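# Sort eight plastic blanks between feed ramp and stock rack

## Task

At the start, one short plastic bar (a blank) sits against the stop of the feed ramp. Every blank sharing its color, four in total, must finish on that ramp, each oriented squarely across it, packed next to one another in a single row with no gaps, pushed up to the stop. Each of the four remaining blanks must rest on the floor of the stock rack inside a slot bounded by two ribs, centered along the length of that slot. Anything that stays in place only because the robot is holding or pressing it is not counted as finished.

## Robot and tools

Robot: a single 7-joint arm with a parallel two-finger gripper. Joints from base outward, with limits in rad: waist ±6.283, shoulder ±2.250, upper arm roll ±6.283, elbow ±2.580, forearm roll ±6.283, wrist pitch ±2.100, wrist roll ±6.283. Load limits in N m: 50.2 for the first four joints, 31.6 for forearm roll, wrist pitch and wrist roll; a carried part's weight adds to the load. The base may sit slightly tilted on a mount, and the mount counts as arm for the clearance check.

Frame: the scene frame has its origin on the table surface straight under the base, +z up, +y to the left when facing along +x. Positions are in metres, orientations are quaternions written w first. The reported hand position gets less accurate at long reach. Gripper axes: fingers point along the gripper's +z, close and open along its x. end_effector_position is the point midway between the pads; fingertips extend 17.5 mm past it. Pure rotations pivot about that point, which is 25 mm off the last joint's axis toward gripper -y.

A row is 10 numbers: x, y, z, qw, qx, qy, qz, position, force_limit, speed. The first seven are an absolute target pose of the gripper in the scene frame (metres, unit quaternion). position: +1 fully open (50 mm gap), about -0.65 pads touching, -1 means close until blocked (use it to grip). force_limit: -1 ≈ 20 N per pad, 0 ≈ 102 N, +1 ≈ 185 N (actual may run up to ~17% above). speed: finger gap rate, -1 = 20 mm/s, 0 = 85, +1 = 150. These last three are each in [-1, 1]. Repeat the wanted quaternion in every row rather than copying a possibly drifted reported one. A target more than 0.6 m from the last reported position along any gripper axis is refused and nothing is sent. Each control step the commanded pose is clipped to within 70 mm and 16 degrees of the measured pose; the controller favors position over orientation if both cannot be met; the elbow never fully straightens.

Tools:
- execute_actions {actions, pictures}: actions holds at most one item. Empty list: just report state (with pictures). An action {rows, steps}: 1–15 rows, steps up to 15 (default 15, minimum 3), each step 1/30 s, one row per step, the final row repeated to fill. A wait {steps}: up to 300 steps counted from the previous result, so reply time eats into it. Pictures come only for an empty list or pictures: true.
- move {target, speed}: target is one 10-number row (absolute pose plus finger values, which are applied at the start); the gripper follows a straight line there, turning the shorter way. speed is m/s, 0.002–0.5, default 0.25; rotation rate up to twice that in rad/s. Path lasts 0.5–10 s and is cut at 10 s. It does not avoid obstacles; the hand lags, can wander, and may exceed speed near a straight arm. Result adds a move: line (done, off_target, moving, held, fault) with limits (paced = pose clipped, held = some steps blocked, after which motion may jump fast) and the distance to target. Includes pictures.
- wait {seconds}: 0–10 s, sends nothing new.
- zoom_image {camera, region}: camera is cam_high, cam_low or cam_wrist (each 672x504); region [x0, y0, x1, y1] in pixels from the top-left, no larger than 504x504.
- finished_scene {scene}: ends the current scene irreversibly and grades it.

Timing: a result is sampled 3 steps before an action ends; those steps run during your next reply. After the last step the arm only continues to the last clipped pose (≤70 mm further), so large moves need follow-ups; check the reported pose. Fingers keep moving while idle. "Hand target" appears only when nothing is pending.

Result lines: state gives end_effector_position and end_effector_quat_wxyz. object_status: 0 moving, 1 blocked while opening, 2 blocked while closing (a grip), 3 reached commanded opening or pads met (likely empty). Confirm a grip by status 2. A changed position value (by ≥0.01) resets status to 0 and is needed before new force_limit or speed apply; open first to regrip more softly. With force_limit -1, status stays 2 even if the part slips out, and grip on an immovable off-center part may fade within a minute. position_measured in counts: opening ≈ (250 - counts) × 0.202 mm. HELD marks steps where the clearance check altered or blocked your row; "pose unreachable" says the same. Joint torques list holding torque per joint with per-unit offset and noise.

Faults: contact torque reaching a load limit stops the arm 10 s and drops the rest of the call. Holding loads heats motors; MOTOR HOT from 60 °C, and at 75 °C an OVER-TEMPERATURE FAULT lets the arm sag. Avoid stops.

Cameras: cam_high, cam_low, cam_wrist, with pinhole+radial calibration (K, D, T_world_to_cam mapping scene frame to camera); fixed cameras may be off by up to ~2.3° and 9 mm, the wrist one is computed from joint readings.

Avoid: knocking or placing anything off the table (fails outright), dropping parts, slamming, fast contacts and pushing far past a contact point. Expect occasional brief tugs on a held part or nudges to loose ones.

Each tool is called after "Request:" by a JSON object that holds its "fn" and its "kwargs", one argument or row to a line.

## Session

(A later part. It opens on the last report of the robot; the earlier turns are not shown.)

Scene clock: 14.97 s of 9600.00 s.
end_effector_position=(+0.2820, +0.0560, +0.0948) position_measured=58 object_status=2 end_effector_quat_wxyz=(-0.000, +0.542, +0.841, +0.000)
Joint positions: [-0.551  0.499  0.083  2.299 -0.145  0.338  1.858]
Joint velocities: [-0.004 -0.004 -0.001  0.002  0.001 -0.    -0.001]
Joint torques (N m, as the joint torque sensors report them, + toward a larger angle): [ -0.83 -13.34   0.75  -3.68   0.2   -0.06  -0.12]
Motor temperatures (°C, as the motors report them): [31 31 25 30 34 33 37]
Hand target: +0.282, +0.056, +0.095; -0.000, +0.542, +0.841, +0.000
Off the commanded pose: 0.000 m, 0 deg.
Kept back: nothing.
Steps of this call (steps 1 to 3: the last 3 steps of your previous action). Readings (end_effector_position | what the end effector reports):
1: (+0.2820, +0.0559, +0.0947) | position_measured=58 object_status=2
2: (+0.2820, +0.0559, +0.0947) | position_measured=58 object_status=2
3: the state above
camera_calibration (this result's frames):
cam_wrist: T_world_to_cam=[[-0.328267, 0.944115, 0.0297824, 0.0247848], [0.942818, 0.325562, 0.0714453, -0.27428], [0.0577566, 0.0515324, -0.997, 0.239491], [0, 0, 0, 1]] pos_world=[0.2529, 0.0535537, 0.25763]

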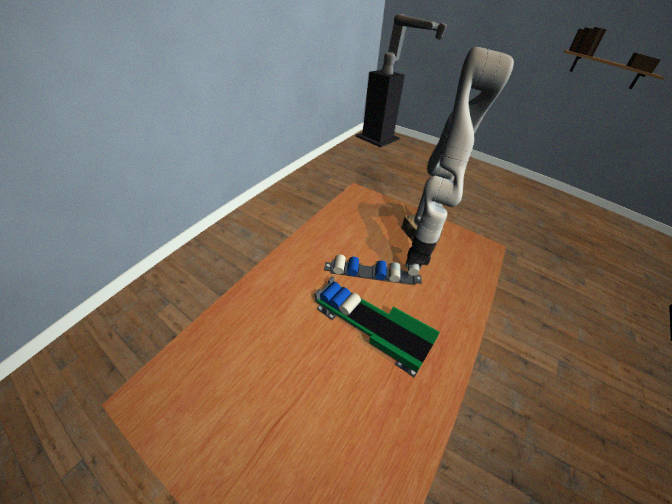

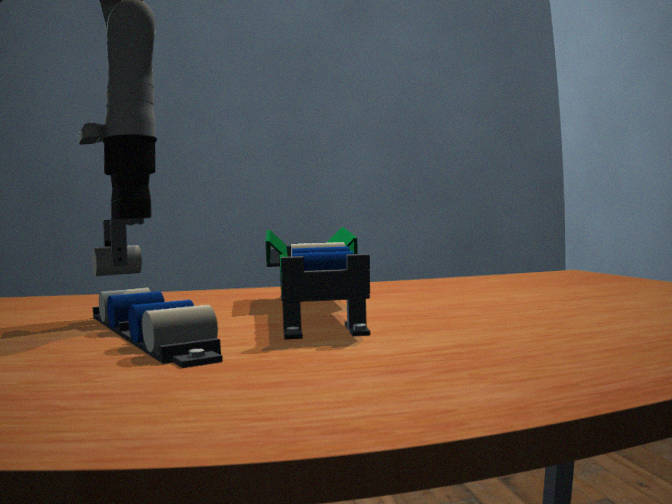

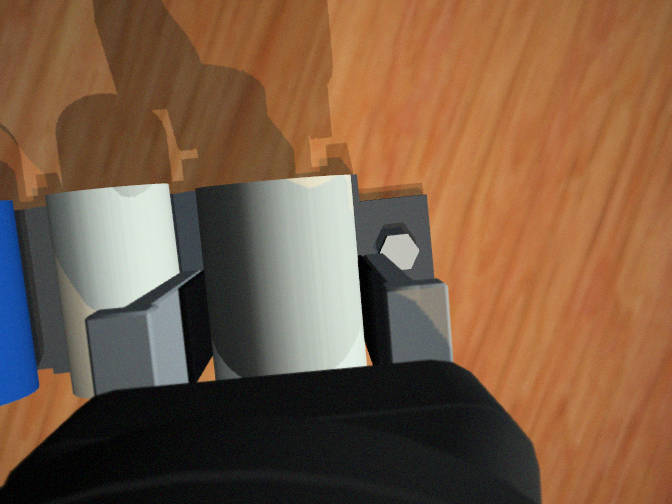

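Request:
{"fn": "execute_actions", "kwargs": {
  "actions": [
    {"rows": [[0.2819,0.0558,0.0945,0,0.5415,0.8407,0,-1,-0.5,-0.4],[0.2817,0.0554,0.0929,0,0.5411,0.8410,0,-1,-0.5,-0.4],[0.2814,0.0548,0.0903,0,0.5405,0.8414,0,-1,-0.5,-0.4],[0.2811,0.0541,0.0869,0,0.5398,0.8418,0,-1,-0.5,-0.4],[0.2807,0.0532,0.0828,0,0.5390,0.8423,0,-1,-0.5,-0.4],[0.2804,0.0524,0.0781,0,0.5381,0.8429,0,-1,-0.5,-0.4],[0.2800,0.0517,0.0731,0,0.5374,0.8433,0,-1,-0.5,-0.4],[0.2798,0.0511,0.0679,0,0.5368,0.8437,0,-1,-0.5,-0.4],[0.2796,0.0507,0.0629,0,0.5364,0.8440,0,-1,-0.5,-0.4],[0.2795,0.0505,0.0583,0,0.5362,0.8441,0,-1,-0.5,-0.4],[0.2795,0.0505,0.0541,0,0.5362,0.8441,0,-1,-0.5,-0.4],[0.2795,0.0505,0.0507,0,0.5362,0.8441,0,-1,-0.5,-0.4],[0.2795,0.0505,0.0481,0,0.5362,0.8441,0,-1,-0.5,-0.4],[0.2795,0.0505,0.0465,0,0.5362,0.8441,0,-1,-0.5,-0.4],[0.2795,0.0505,0.0460,0,0.5362,0.8441,0,-1,-0.5,-0.4]], "steps": 15}
  ]
}}

Request:
{"fn": "execute_actions", "kwargs": {
  "actions": [
    {"rows": [[0.2795,0.0505,0.0460,0,0.5362,0.8441,0,-1,-0.5,-0.4]], "steps": 9}
  ],
  "pictures": true
}}

Scene clock: 17.13 s of 9600.00 s.
end_effector_position=(+0.2789, +0.0508, +0.0635) position_measured=58 object_status=2 end_effector_quat_wxyz=(-0.001, +0.537, +0.844, -0.001)
Joint positions: [-0.514  0.593  0.047  2.326 -0.155  0.22   1.889]
Joint velocities: [ 0.116  0.39  -0.142  0.067 -0.048 -0.474  0.077]
Joint torques (N m, as the joint torque sensors report them, + toward a larger angle): [ -0.92 -14.16   0.2   -2.48   0.1    0.39   0.07]
Motor temperatures (°C, as the motors report them): [31 31 25 30 34 33 37]
Steps of this call (steps 1 to 53: nothing new was sent; steps 54 to 65: the first 12 steps of this action). Readings (end_effector_position | what the end effector reports):
54: (+0.2820, +0.0561, +0.0948) | position_measured=58 object_status=2
55: (+0.2819, +0.0558, +0.0944) | position_measured=58 object_status=2
57: (+0.2814, +0.0548, +0.0918) | position_measured=58 object_status=2
61: (+0.2798, +0.0523, +0.0801) | position_measured=58 object_status=2
65: the state above

Scene clock: 17.43 s of 9600.00 s.
end_effector_position=(+0.2802, +0.0510, +0.0467) position_measured=58 object_status=2 end_effector_quat_wxyz=(+0.001, +0.536, +0.844, +0.001)
Joint positions: [-0.498  0.645  0.027  2.333 -0.161  0.154  1.898]
Joint velocities: [ 0.009  0.022 -0.001  0.001 -0.002 -0.005  0.002]
Joint torques (N m, as the joint torque sensors report them, + toward a larger angle): [ -0.56 -14.68   0.35  -1.72   0.2   -0.06   0.16]
Motor temperatures (°C, as the motors report them): [31 31 25 30 34 33 37]
Off your previous action's commanded pose: 0.006 m, 0 deg at its last step (step 3 of this call).
Steps of this call (steps 1 to 3: the last 3 steps of your previous action; steps 4 to 9: the first 6 steps of this action). Readings (end_effector_position | what the end effector reports):
4: (+0.2796, +0.0510, +0.0499) | position_measured=58 object_status=2
5: (+0.2800, +0.0511, +0.0484) | position_measured=58 object_status=2
7: (+0.2805, +0.0513, +0.0473) | position_measured=58 object_status=2
9: the state above
camera_calibration (this result's frames):
cam_wrist: T_world_to_cam=[[-0.341736, 0.93934, 0.0292623, 0.0343186], [0.937913, 0.338916, 0.0738643, -0.266943], [0.0594663, 0.0526875, -0.996839, 0.191415], [0, 0, 0, 1]] pos_world=[0.250714, 0.048149, 0.209523]

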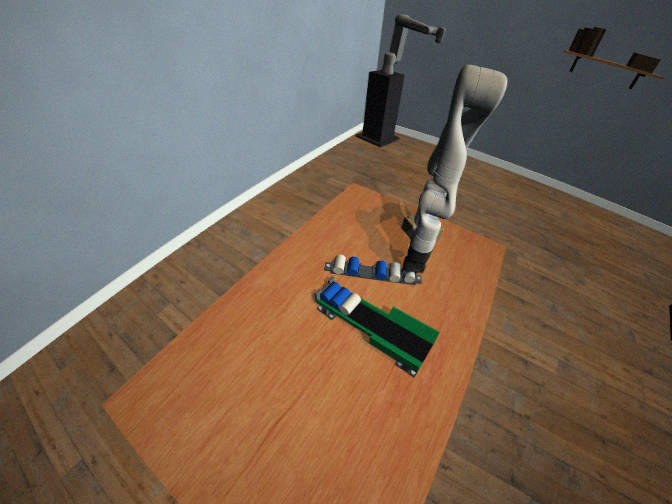

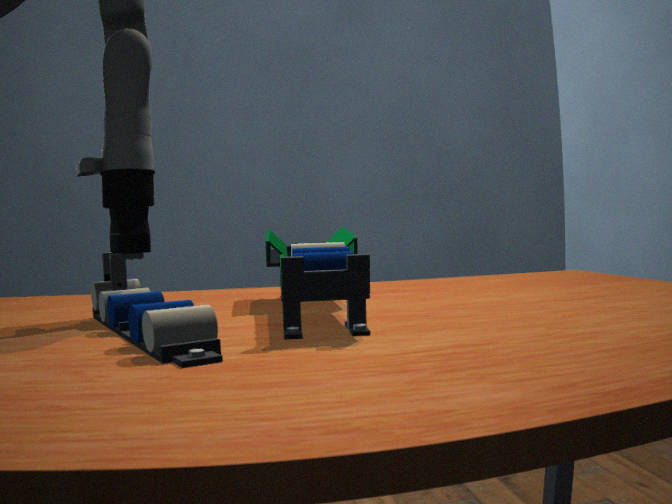

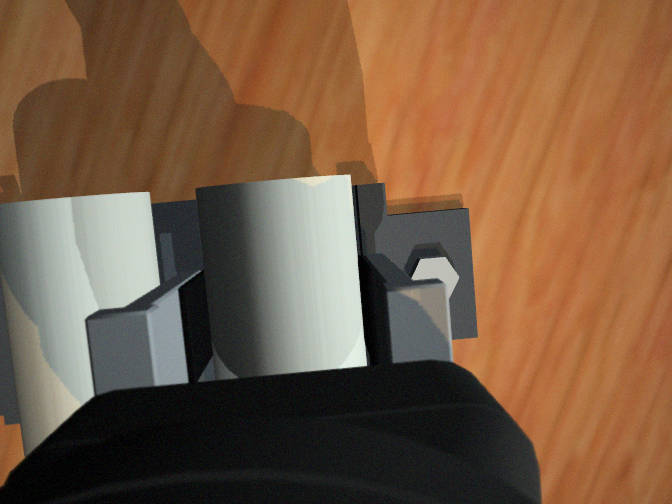

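Request:
{"fn": "execute_actions", "kwargs": {
  "actions": [
    {"steps": 8}
  ],
  "pictures": true
}}

Request:
{"fn": "zoom_image", "kwargs": {
  "camera": "cam_wrist",
  "region": [100, 150, 480, 300]
}}

Scene clock: 17.70 s of 9600.00 s.
end_effector_position=(+0.2796, +0.0506, +0.0461) position_measured=58 object_status=2 end_effector_quat_wxyz=(+0.000, +0.536, +0.844, +0.000)
Joint positions: [-0.497  0.647  0.027  2.333 -0.161  0.154  1.898]
Joint velocities: [ 0.001  0.002 -0.     0.001 -0.001  0.     0.   ]
Joint torques (N m, as the joint torque sensors report them, + toward a larger angle): [ -0.44 -14.64   0.48  -1.48   0.08   0.01   0.05]
Motor temperatures (°C, as the motors report them): [31 31 25 30 34 33 37]
Hand target: +0.280, +0.051, +0.046; -0.000, +0.536, +0.844, +0.000
Off the commanded pose: 0.000 m, 0 deg.
Kept back: nothing.
Steps of this call (steps 1 to 3: the last 3 steps of your previous action; steps 4 to 8: nothing new was sent). Readings (end_effector_position | what the end effector reports):
1: (+0.2800, +0.0509, +0.0465) | position_measured=58 object_status=2
2: (+0.2799, +0.0508, +0.0464) | position_measured=58 object_status=2
4: (+0.2797, +0.0507, +0.0462) | position_measured=58 object_status=2
8: the state above
camera_calibration (this result's frames):
cam_wrist: T_world_to_cam=[[-0.340865, 0.939653, 0.0293716, 0.0342885], [0.938354, 0.338152, 0.0717333, -0.266139], [0.0574724, 0.0520123, -0.996991, 0.191437], [0, 0, 0, 1]] pos_world=[0.250418, 0.0478191, 0.208945]

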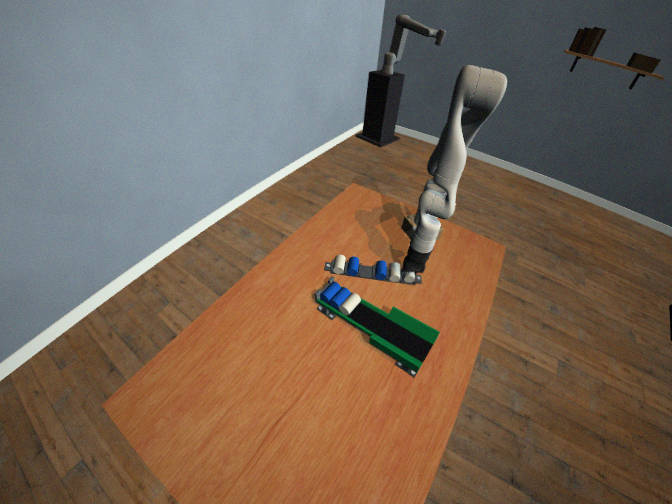

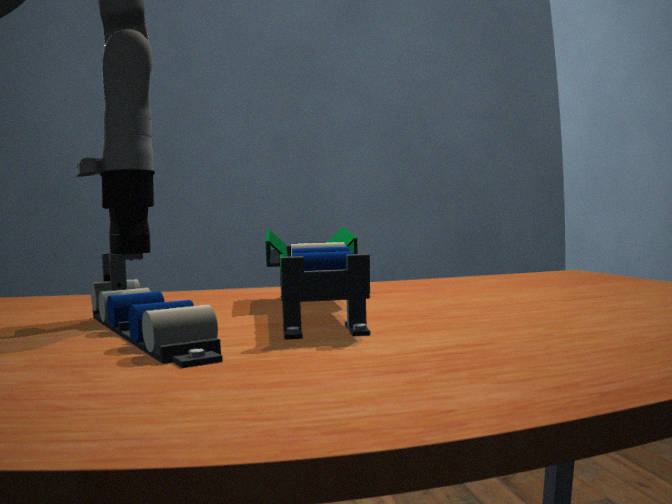

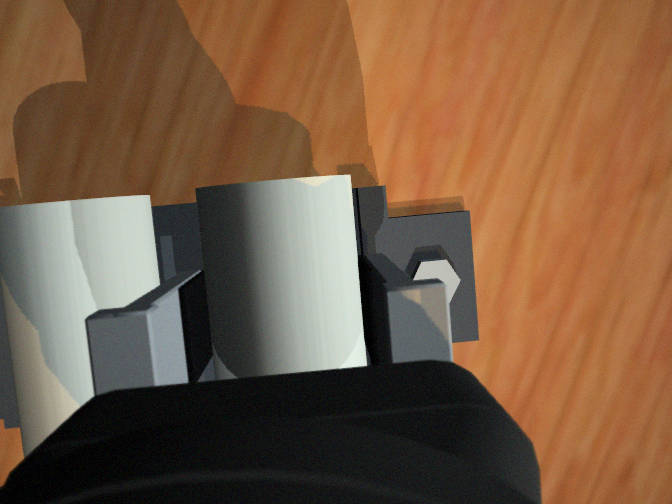

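Region (100, 150, 480, 300) of cam_wrist's 672x504 image, scaled by 1.326; it fills the top 199 rows of this view, and the rest is white.

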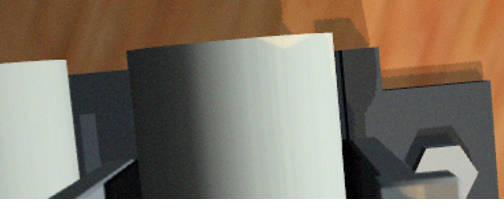

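Request:
{"fn": "execute_actions", "kwargs": {
  "actions": [
    {"rows": [[0.2797,0.0505,0.0452,0,0.5362,0.8441,0,-1,-0.5,-0.4],[0.2798,0.0506,0.0440,0,0.5362,0.8441,0,-1,-0.5,-0.4],[0.2799,0.0507,0.0427,0,0.5362,0.8441,0,-1,-0.5,-0.4],[0.2799,0.0507,0.0415,0,0.5362,0.8441,0,-1,-0.5,-0.4],[0.2799,0.0507,0.0405,0,0.5362,0.8441,0,-1,-0.5,-0.4],[0.2799,0.0507,0.0397,0,0.5362,0.8441,0,-1,-0.5,-0.4],[0.2799,0.0507,0.0391,0,0.5362,0.8441,0,-1,-0.5,-0.4],[0.2799,0.0507,0.0387,0,0.5362,0.8441,0,-1,-0.5,-0.4],[0.2799,0.0507,0.0384,0,0.5362,0.8441,0,-1,-0.5,-0.4]], "steps": 15}
  ],
  "pictures": true
}}

Scene clock: 18.43 s of 9600.00 s.
end_effector_position=(+0.2801, +0.0508, +0.0387) position_measured=58 object_status=2 end_effector_quat_wxyz=(+0.000, +0.536, +0.844, +0.000)
Joint positions: [-0.492  0.671  0.02   2.333 -0.162  0.129  1.899]
Joint velocities: [ 0.002  0.01  -0.002  0.001  0.001 -0.007  0.001]
Joint torques (N m, as the joint torque sensors report them, + toward a larger angle): [ -0.5  -14.71   0.31  -0.93   0.23   0.15   0.  ]
Motor temperatures (°C, as the motors report them): [31 31 25 30 34 33 37]
Steps of this call (steps 1 to 10: nothing new was sent; steps 11 to 22: the first 12 steps of this action). Readings (end_effector_position | what the end effector reports):
11: (+0.2795, +0.0505, +0.0459) | position_measured=58 object_status=2
12: (+0.2795, +0.0504, +0.0453) | position_measured=58 object_status=2
14: (+0.2795, +0.0504, +0.0435) | position_measured=58 object_status=2
18: (+0.2799, +0.0507, +0.0399) | position_measured=58 object_status=2
22: the state above
camera_calibration (this result's frames):
cam_wrist: T_world_to_cam=[[-0.340915, 0.939637, 0.0293237, 0.0344622], [0.938304, 0.338176, 0.0722632, -0.266225], [0.0579845, 0.0521502, -0.996954, 0.183887], [0, 0, 0, 1]] pos_world=[0.250887, 0.0480595, 0.201554]

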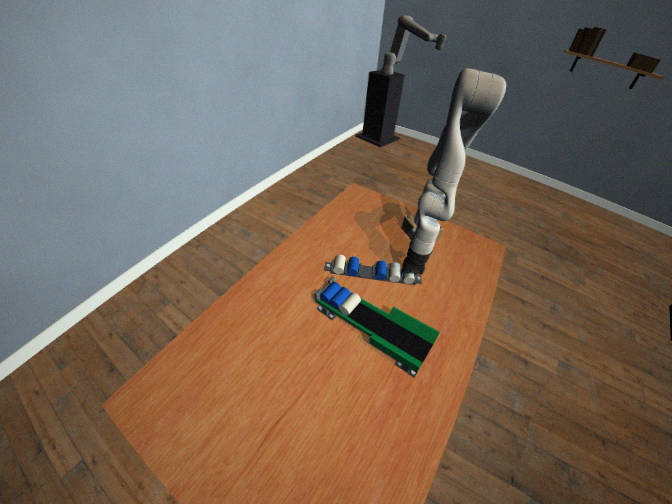

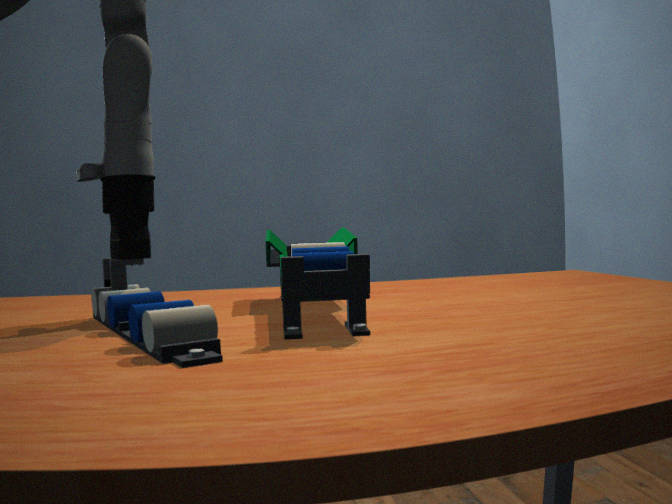

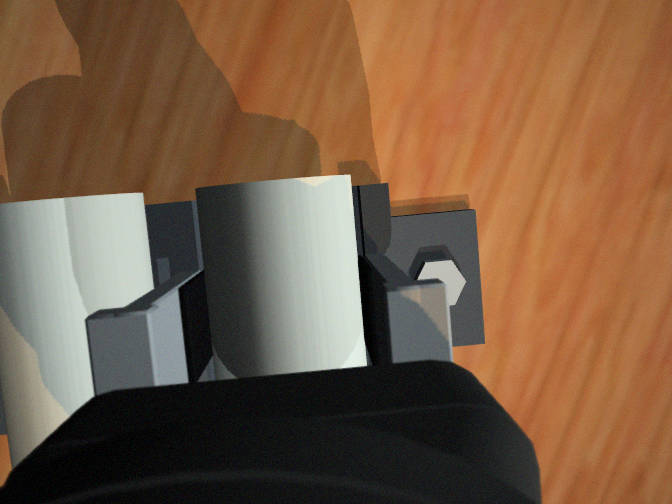

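Request:
{"fn": "zoom_image", "kwargs": {
  "camera": "cam_low",
  "region": [80, 250, 230, 370]
}}

Request:
{"fn": "execute_actions", "kwargs": {
  "actions": [
    {"rows": [[0.2799,0.0507,0.0380,0,0.5362,0.8441,0,-1,-0.5,-0.4],[0.2799,0.0507,0.0377,0,0.5362,0.8441,0,-1,-0.5,-0.4],[0.2799,0.0507,0.0374,0,0.5362,0.8441,0,-1,-0.5,-0.4]], "steps": 9}
  ]
}}

Region (80, 250, 230, 370) of cam_low's 672x504 image, scaled by 3.360, with more detail than that image has; it fills the top 403 rows of this view, and the rest is white.

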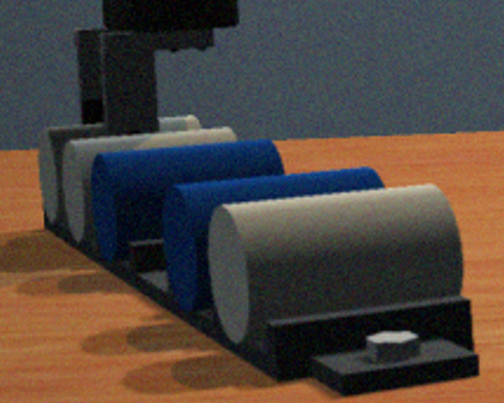

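Scene clock: 18.73 s of 9600.00 s.
end_effector_position=(+0.2799, +0.0507, +0.0381) position_measured=58 object_status=2 end_effector_quat_wxyz=(+0.000, +0.536, +0.844, +0.000)
Joint positions: [-0.491  0.673  0.02   2.333 -0.163  0.126  1.899]
Joint velocities: [ 0.001 -0.001 -0.001  0.002 -0.001 -0.004  0.   ]
Joint torques (N m, as the joint torque sensors report them, + toward a larger angle): [ -0.58 -12.83   0.25  -1.73   0.01  -0.32   0.02]
Motor temperatures (°C, as the motors report them): [31 31 25 30 34 33 37]
Off your previous action's commanded pose: 0.000 m, 0 deg at its last step (step 3 of this call).
Steps of this call (steps 1 to 3: the last 3 steps of your previous action; steps 4 to 9: the first 6 steps of this action). Readings (end_effector_position | what the end effector reports):
4: (+0.2800, +0.0507, +0.0384) | position_measured=58 object_status=2
5: (+0.2799, +0.0507, +0.0381) | position_measured=58 object_status=2
7: (+0.2799, +0.0507, +0.0381) | position_measured=58 object_status=2
9: the state above

Request:
{"fn": "execute_actions", "kwargs": {
  "actions": [
    {"rows": [[0.2799,0.0507,0.0382,0,0.5362,0.8441,0,0.9,-0.5,-0.4]], "steps": 8}
  ]
}}

Scene clock: 19.00 s of 9600.00 s.
end_effector_position=(+0.2801, +0.0507, +0.0383) position_measured=19 object_status=0 end_effector_quat_wxyz=(+0.000, +0.536, +0.844, +0.000)
Joint positions: [-0.492  0.673  0.02   2.333 -0.163  0.128  1.899]
Joint velocities: [-0.     0.004  0.001 -0.002  0.002  0.004 -0.   ]
Joint torques (N m, as the joint torque sensors report them, + toward a larger angle): [ -0.52 -14.37   0.21  -1.46   0.2    0.18  -0.08]
Motor temperatures (°C, as the motors report them): [31 31 25 30 34 33 37]
Off your previous action's commanded pose: 0.001 m, 0 deg at its last step (step 3 of this call).
Steps of this call (steps 1 to 3: the last 3 steps of your previous action; steps 4 to 8: the first 5 steps of this action). Readings (end_effector_position | what the end effector reports):
4: (+0.2800, +0.0507, +0.0382) | position_measured=52 object_status=0
5: (+0.2801, +0.0508, +0.0384) | position_measured=42 object_status=0
7: (+0.2801, +0.0508, +0.0384) | position_measured=22 object_status=0
8: the state above

Request:
{"fn": "execute_actions", "kwargs": {
  "actions": [
    {"rows": [[0.2799,0.0507,0.0384,0,0.5362,0.8441,0,0.9,-0.5,-0.4],[0.2799,0.0507,0.0392,0,0.5362,0.8441,0,0.9,-0.5,-0.4],[0.2799,0.0507,0.0404,0,0.5362,0.8441,0,0.9,-0.5,-0.4],[0.2799,0.0507,0.0421,0,0.5362,0.8441,0,0.9,-0.5,-0.4],[0.2799,0.0507,0.0442,0,0.5362,0.8441,0,0.9,-0.5,-0.4],[0.2799,0.0507,0.0468,0,0.5362,0.8441,0,0.9,-0.5,-0.4],[0.2799,0.0507,0.0497,0,0.5362,0.8441,0,0.9,-0.5,-0.4],[0.2799,0.0507,0.0531,0,0.5362,0.8441,0,0.9,-0.5,-0.4],[0.2799,0.0507,0.0567,0,0.5362,0.8441,0,0.9,-0.5,-0.4],[0.2799,0.0507,0.0607,0,0.5362,0.8441,0,0.9,-0.5,-0.4],[0.2799,0.0507,0.0648,0,0.5362,0.8441,0,0.9,-0.5,-0.4],[0.2803,0.0506,0.0692,0,0.5365,0.8439,0,0.9,-0.5,-0.4],[0.2816,0.0501,0.0738,0,0.5375,0.8432,0,0.9,-0.5,-0.4],[0.2837,0.0494,0.0784,0,0.5392,0.8421,0,0.9,-0.5,-0.4],[0.2867,0.0483,0.0831,0,0.5415,0.8407,0,0.9,-0.5,-0.4]], "steps": 15}
  ],
  "pictures": true
}}

Request:
{"fn": "execute_actions", "kwargs": {
  "actions": [
    {"rows": [[0.2905,0.0470,0.0878,0,0.5446,0.8387,0,0.9,-0.5,-0.4],[0.2951,0.0454,0.0924,0,0.5481,0.8364,0,0.9,-0.5,-0.4],[0.3005,0.0436,0.0970,0,0.5523,0.8336,0,1,-0.5,-0.4],[0.3065,0.0415,0.1014,0,0.5572,0.8304,0,1,-0.5,-0.4],[0.3133,0.0392,0.1056,0,0.5624,0.8268,0,1,-0.5,-0.4],[0.3207,0.0366,0.1095,0,0.5681,0.8229,0,1,-0.5,-0.4],[0.3288,0.0338,0.1131,0,0.5743,0.8187,0,1,-0.5,-0.4],[0.3374,0.0308,0.1165,0,0.5808,0.8140,0,1,-0.5,-0.4],[0.3465,0.0277,0.1194,0,0.5878,0.8090,0,1,-0.5,-0.4],[0.3560,0.0244,0.1220,0,0.5949,0.8037,0,1,-0.5,-0.4],[0.3660,0.0209,0.1241,0,0.6025,0.7981,0,1,-0.5,-0.4],[0.3763,0.0174,0.1258,0,0.6101,0.7922,0,1,-0.5,-0.4],[0.3868,0.0137,0.1270,0,0.6179,0.7863,0,1,-0.5,-0.4],[0.3975,0.0100,0.1278,0,0.6258,0.7799,0,1,-0.5,-0.4],[0.4084,0.0063,0.1280,0,0.6338,0.7734,0,1,-0.5,-0.4]], "steps": 15}
  ],
  "pictures": true
}}

Request:
{"fn": "execute_actions", "kwargs": {
  "actions": [
    {"rows": [[0.4194,0.0025,0.1280,0,0.6416,0.7670,0,1,-0.5,-0.4],[0.4303,-0.0013,0.1280,0,0.6494,0.7604,0,1,-0.5,-0.4],[0.4412,-0.0050,0.1280,0,0.6571,0.7538,0,1,-0.5,-0.4],[0.4519,-0.0087,0.1280,0,0.6647,0.7470,0,1,-0.5,-0.4],[0.4624,-0.0124,0.1280,0,0.6721,0.7404,0,1,-0.5,-0.4],[0.4727,-0.0159,0.1280,0,0.6792,0.7340,0,1,-0.5,-0.4],[0.4827,-0.0194,0.1280,0,0.6859,0.7276,0,1,-0.5,-0.4],[0.4922,-0.0227,0.1280,0,0.6924,0.7215,0,1,-0.5,-0.4],[0.5013,-0.0258,0.1280,0,0.6985,0.7155,0,1,-0.5,-0.4],[0.5099,-0.0288,0.1280,0,0.7042,0.7099,0,1,-0.5,-0.4],[0.5180,-0.0316,0.1280,0,0.7097,0.7045,0,1,-0.5,-0.4],[0.5254,-0.0342,0.1280,0,0.7145,0.6995,0,1,-0.5,-0.4],[0.5322,-0.0365,0.1280,0,0.7189,0.6951,0,1,-0.5,-0.4],[0.5382,-0.0386,0.1280,0,0.7229,0.6909,0,1,-0.5,-0.4],[0.5436,-0.0404,0.1280,0,0.7263,0.6873,0,1,-0.5,-0.4]], "steps": 15}
  ]
}}

Request:
{"fn": "execute_actions", "kwargs": {
  "actions": [
    {"rows": [[0.5482,-0.0420,0.1280,0,0.7293,0.6842,0,1,-0.5,-0.4],[0.5520,-0.0433,0.1280,0,0.7318,0.6816,0,1,-0.5,-0.4],[0.5550,-0.0444,0.1280,0,0.7336,0.6795,0,1,-0.5,-0.4],[0.5571,-0.0451,0.1280,0,0.7350,0.6780,0,1,-0.5,-0.4],[0.5584,-0.0456,0.1280,0,0.7358,0.6771,0,1,-0.5,-0.4],[0.5588,-0.0457,0.1280,0,0.7361,0.6769,0,1,-0.5,-0.4],[0.5588,-0.0457,0.1280,0,0.7361,0.6769,0,1,-0.5,-0.4],[0.5588,-0.0457,0.1276,0,0.7361,0.6769,0,1,-0.5,-0.4],[0.5588,-0.0457,0.1263,0,0.7361,0.6769,0,1,-0.5,-0.4],[0.5588,-0.0457,0.1244,0,0.7361,0.6769,0,1,-0.5,-0.4],[0.5588,-0.0457,0.1220,0,0.7361,0.6769,0,1,-0.5,-0.4],[0.5588,-0.0457,0.1193,0,0.7361,0.6769,0,1,-0.5,-0.4],[0.5588,-0.0457,0.1165,0,0.7361,0.6769,0,1,-0.5,-0.4],[0.5588,-0.0457,0.1141,0,0.7361,0.6769,0,1,-0.5,-0.4],[0.5588,-0.0457,0.1122,0,0.7361,0.6769,0,1,-0.5,-0.4]], "steps": 15}
  ]
}}

Request:
{"fn": "execute_actions", "kwargs": {
  "actions": [
    {"rows": [[0.5588,-0.0457,0.1111,0,0.7361,0.6769,0,1,-0.5,-0.4],[0.5588,-0.0457,0.1106,0,0.7361,0.6769,0,1,-0.5,-0.4]], "steps": 9}
  ],
  "pictures": true
}}

Scene clock: 20.87 s of 9600.00 s.
end_effector_position=(+0.2803, +0.0510, +0.0585) position_measured=18 object_status=3 end_effector_quat_wxyz=(+0.001, +0.536, +0.844, +0.001)
Joint positions: [-0.506  0.607  0.039  2.329 -0.158  0.196  1.895]
Joint velocities: [-0.07  -0.331  0.103 -0.033  0.032  0.369 -0.025]
Joint torques (N m, as the joint torque sensors report them, + toward a larger angle): [ -0.07 -15.19   0.71  -1.93   0.    -0.03  -0.14]
Motor temperatures (°C, as the motors report them): [31 31 25 30 34 33 37]
Off your previous action's commanded pose: 0.000 m, 0 deg at its last step (step 3 of this call).
Steps of this call (steps 1 to 3: the last 3 steps of your previous action; steps 4 to 44: nothing new was sent; steps 45 to 56: the first 12 steps of this action). Readings (end_effector_position | what the end effector reports):
45: (+0.2799, +0.0507, +0.0382) | position_measured=18 object_status=3
46: (+0.2800, +0.0507, +0.0385) | position_measured=18 object_status=3
48: (+0.2802, +0.0509, +0.0399) | position_measured=18 object_status=3
52: (+0.2804, +0.0510, +0.0468) | position_measured=18 object_status=3
56: the state above
camera_calibration (this result's frames):
cam_wrist: T_world_to_cam=[[-0.341053, 0.939581, 0.0295153, 0.0338183], [0.938161, 0.338215, 0.0739218, -0.267905], [0.059473, 0.0529014, -0.996827, 0.203176], [0, 0, 0, 1]] pos_world=[0.250788, 0.0480862, 0.221337]

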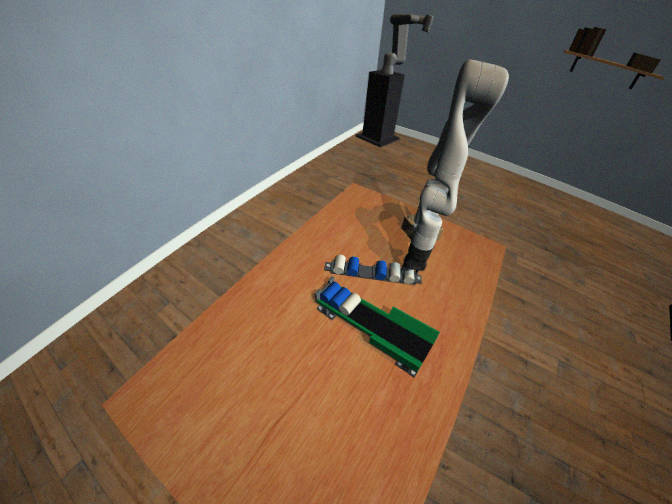

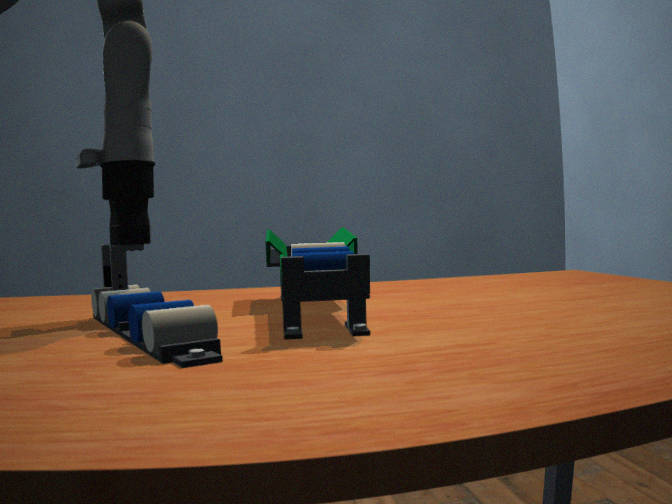

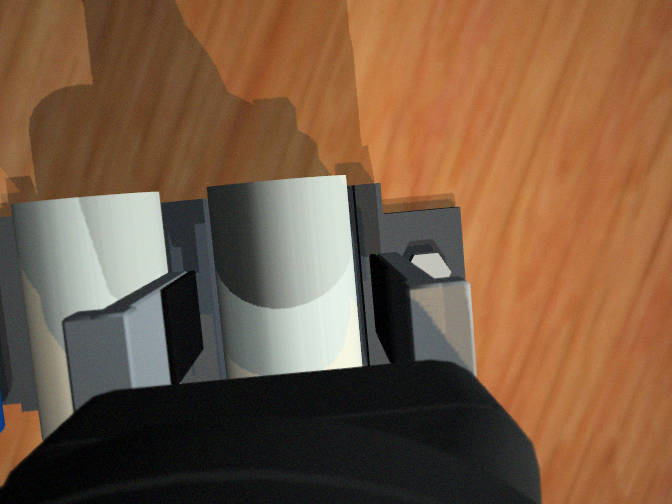

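Scene clock: 21.37 s of 9600.00 s.
end_effector_position=(+0.3402, +0.0283, +0.1168) position_measured=3 object_status=3 end_effector_quat_wxyz=(+0.004, +0.584, +0.812, +0.003)
Joint positions: [-0.459  0.504  0.127  2.124 -0.143  0.503  1.876]
Joint velocities: [ 0.23   0.042  0.192 -0.762 -0.018  0.644 -0.069]
Joint torques (N m, as the joint torque sensors report them, + toward a larger angle): [ -0.44 -14.74   0.28  -5.52   0.21  -0.38  -0.18]
Motor temperatures (°C, as the motors report them): [31 31 25 30 34 33 37]
Off your previous action's commanded pose: 0.014 m, 1 deg at its last step (step 3 of this call).
Steps of this call (steps 1 to 3: the last 3 steps of your previous action; steps 4 to 15: the first 12 steps of this action). Readings (end_effector_position | what the end effector reports):
4: (+0.2828, +0.0496, +0.0742) | position_measured=18 object_status=3
5: (+0.2852, +0.0487, +0.0787) | position_measured=18 object_status=3
7: (+0.2918, +0.0461, +0.0873) | position_measured=5 object_status=0
11: (+0.3116, +0.0384, +0.1029) | position_measured=3 object_status=0
15: the state above
camera_calibration (this result's frames):
cam_wrist: T_world_to_cam=[[-0.230838, 0.972632, 0.0264821, 0.0357877], [0.970211, 0.228036, 0.0817917, -0.329434], [0.0735143, 0.0445738, -0.996298, 0.254242], [0, 0, 0, 1]] pos_world=[0.309191, 0.028982, 0.279298]

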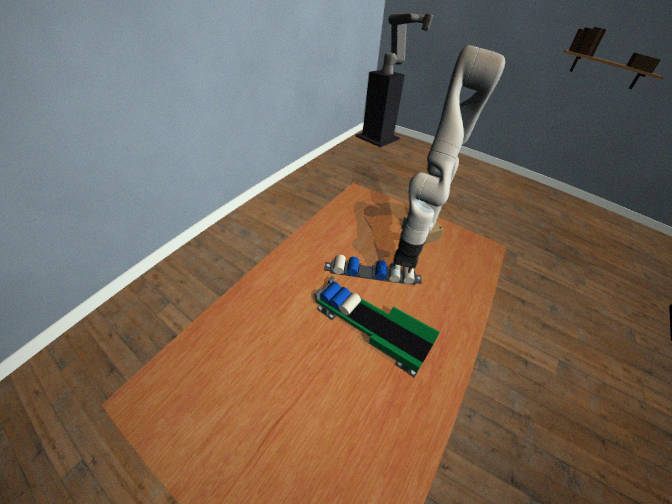

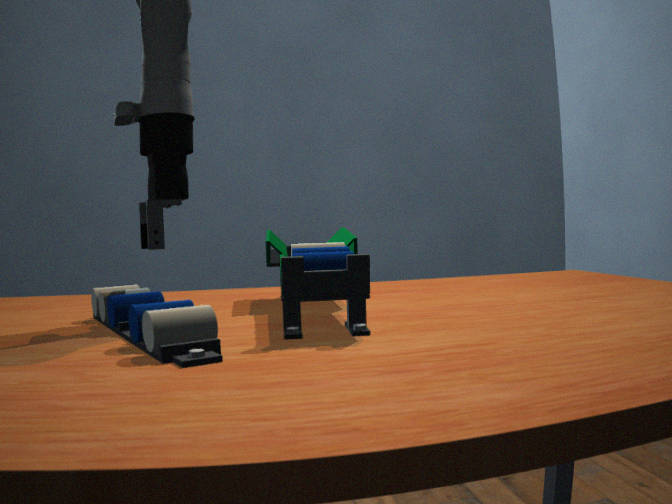

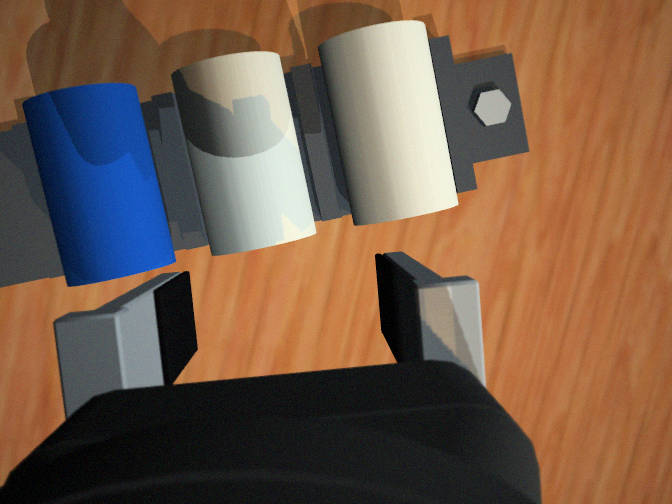

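Scene clock: 21.87 s of 9600.00 s.
end_effector_position=(+0.4806, -0.0208, +0.1308) position_measured=3 object_status=3 end_effector_quat_wxyz=(+0.013, +0.685, +0.728, +0.010)
Joint positions: [-0.341  0.687  0.208  1.658 -0.198  0.777  1.792]
Joint velocities: [ 0.193  0.477  0.133 -1.006 -0.133  0.534 -0.263]
Joint torques (N m, as the joint torque sensors report them, + toward a larger angle): [ -0.85 -19.28   1.92  -6.45   0.18  -0.07   0.  ]
Motor temperatures (°C, as the motors report them): [31 31 25 30 34 33 37]
Off your previous action's commanded pose: 0.044 m, 5 deg at its last step (step 3 of this call).
Steps of this call (steps 1 to 3: the last 3 steps of your previous action; steps 4 to 15: the first 12 steps of this action). Readings (end_effector_position | what the end effector reports):
4: (+0.3761, +0.0158, +0.1279) | position_measured=3 object_status=3
5: (+0.3853, +0.0125, +0.1290) | position_measured=3 object_status=3
7: (+0.4037, +0.0058, +0.1295) | position_measured=3 object_status=3
11: (+0.4425, -0.0078, +0.1304) | position_measured=3 object_status=3
15: the state above

Scene clock: 22.37 s of 9600.00 s.
end_effector_position=(+0.5589, -0.0454, +0.1260) position_measured=3 object_status=3 end_effector_quat_wxyz=(+0.002, +0.736, +0.677, +0.001)
Joint positions: [-0.285  0.866  0.245  1.296 -0.234  0.996  1.694]
Joint velocities: [ 0.018  0.138 -0.015 -0.053 -0.024 -0.043 -0.004]
Joint torques (N m, as the joint torque sensors report them, + toward a larger angle): [ -0.05 -23.28   1.74  -7.14   0.29   0.29   0.03]
Motor temperatures (°C, as the motors report them): [31 31 25 30 34 33 37]
Off your previous action's commanded pose: 0.039 m, 4 deg at its last step (step 3 of this call).
Steps of this call (steps 1 to 3: the last 3 steps of your previous action; steps 4 to 15: the first 12 steps of this action). Readings (end_effector_position | what the end effector reports):
4: (+0.5143, -0.0320, +0.1306) | position_measured=3 object_status=3
5: (+0.5217, -0.0344, +0.1305) | position_measured=3 object_status=3
7: (+0.5349, -0.0386, +0.1302) | position_measured=3 object_status=3
11: (+0.5529, -0.0440, +0.1297) | position_measured=3 object_status=3
15: the state above

Scene clock: 22.67 s of 9600.00 s.
end_effector_position=(+0.5589, -0.0455, +0.1110) position_measured=3 object_status=3 end_effector_quat_wxyz=(+0.000, +0.736, +0.677, +0.000)
Joint positions: [-0.282  0.89   0.24   1.301 -0.239  0.972  1.698]
Joint velocities: [ 0.002  0.009 -0.001 -0.    -0.001 -0.006  0.001]
Joint torques (N m, as the joint torque sensors report them, + toward a larger angle): [  0.02 -23.7    1.95  -7.9    0.18   0.18   0.06]
Motor temperatures (°C, as the motors report them): [31 31 25 30 34 33 37]
Off your previous action's commanded pose: 0.006 m, 0 deg at its last step (step 3 of this call).
Steps of this call (steps 1 to 3: the last 3 steps of your previous action; steps 4 to 9: the first 6 steps of this action). Readings (end_effector_position | what the end effector reports):
4: (+0.5590, -0.0455, +0.1156) | position_measured=3 object_status=3
5: (+0.5590, -0.0455, +0.1136) | position_measured=3 object_status=3
7: (+0.5589, -0.0455, +0.1116) | position_measured=3 object_status=3
9: the state above
camera_calibration (this result's frames):
cam_wrist: T_world_to_cam=[[0.173619, 0.984369, 0.0295484, -0.0676423], [0.98188, -0.175338, 0.0718926, -0.548093], [0.0759498, 0.016531, -0.996975, 0.233185], [0, 0, 0, 1]] pos_world=[0.532195, -0.0333716, 0.273882]

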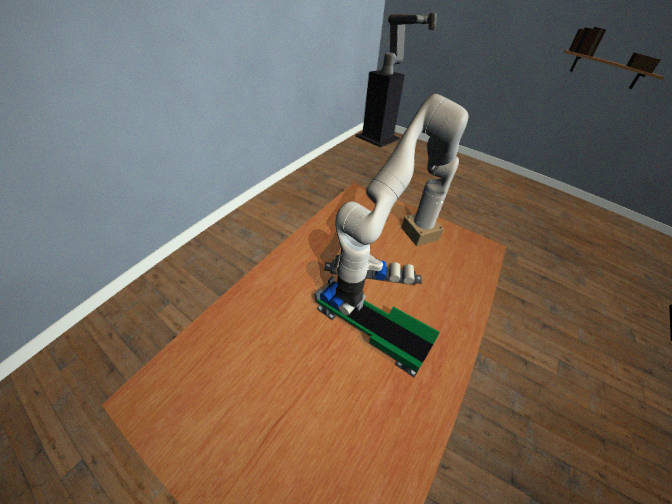

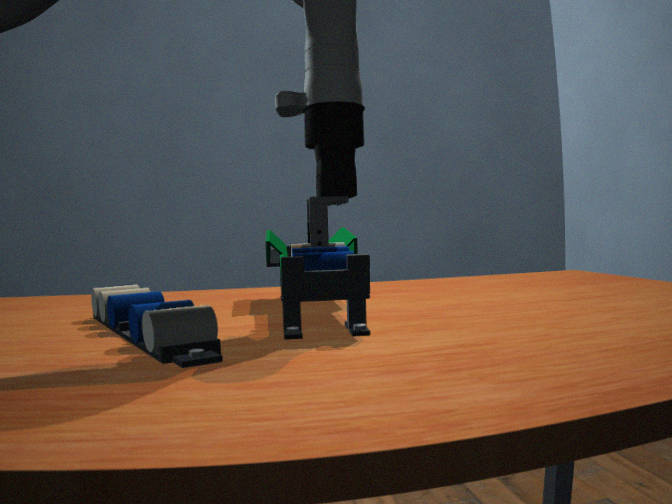

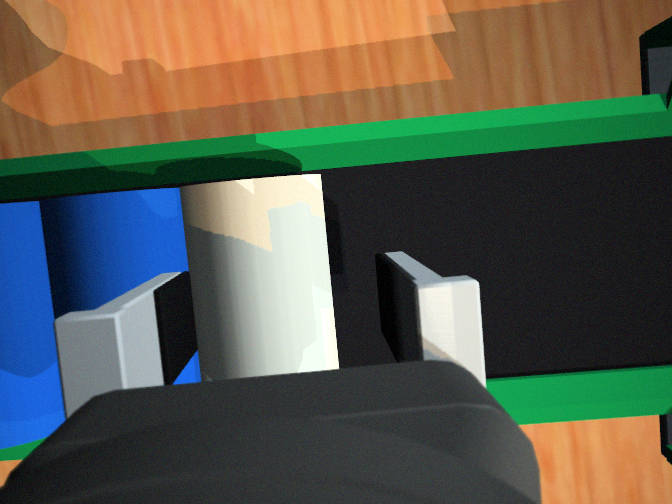

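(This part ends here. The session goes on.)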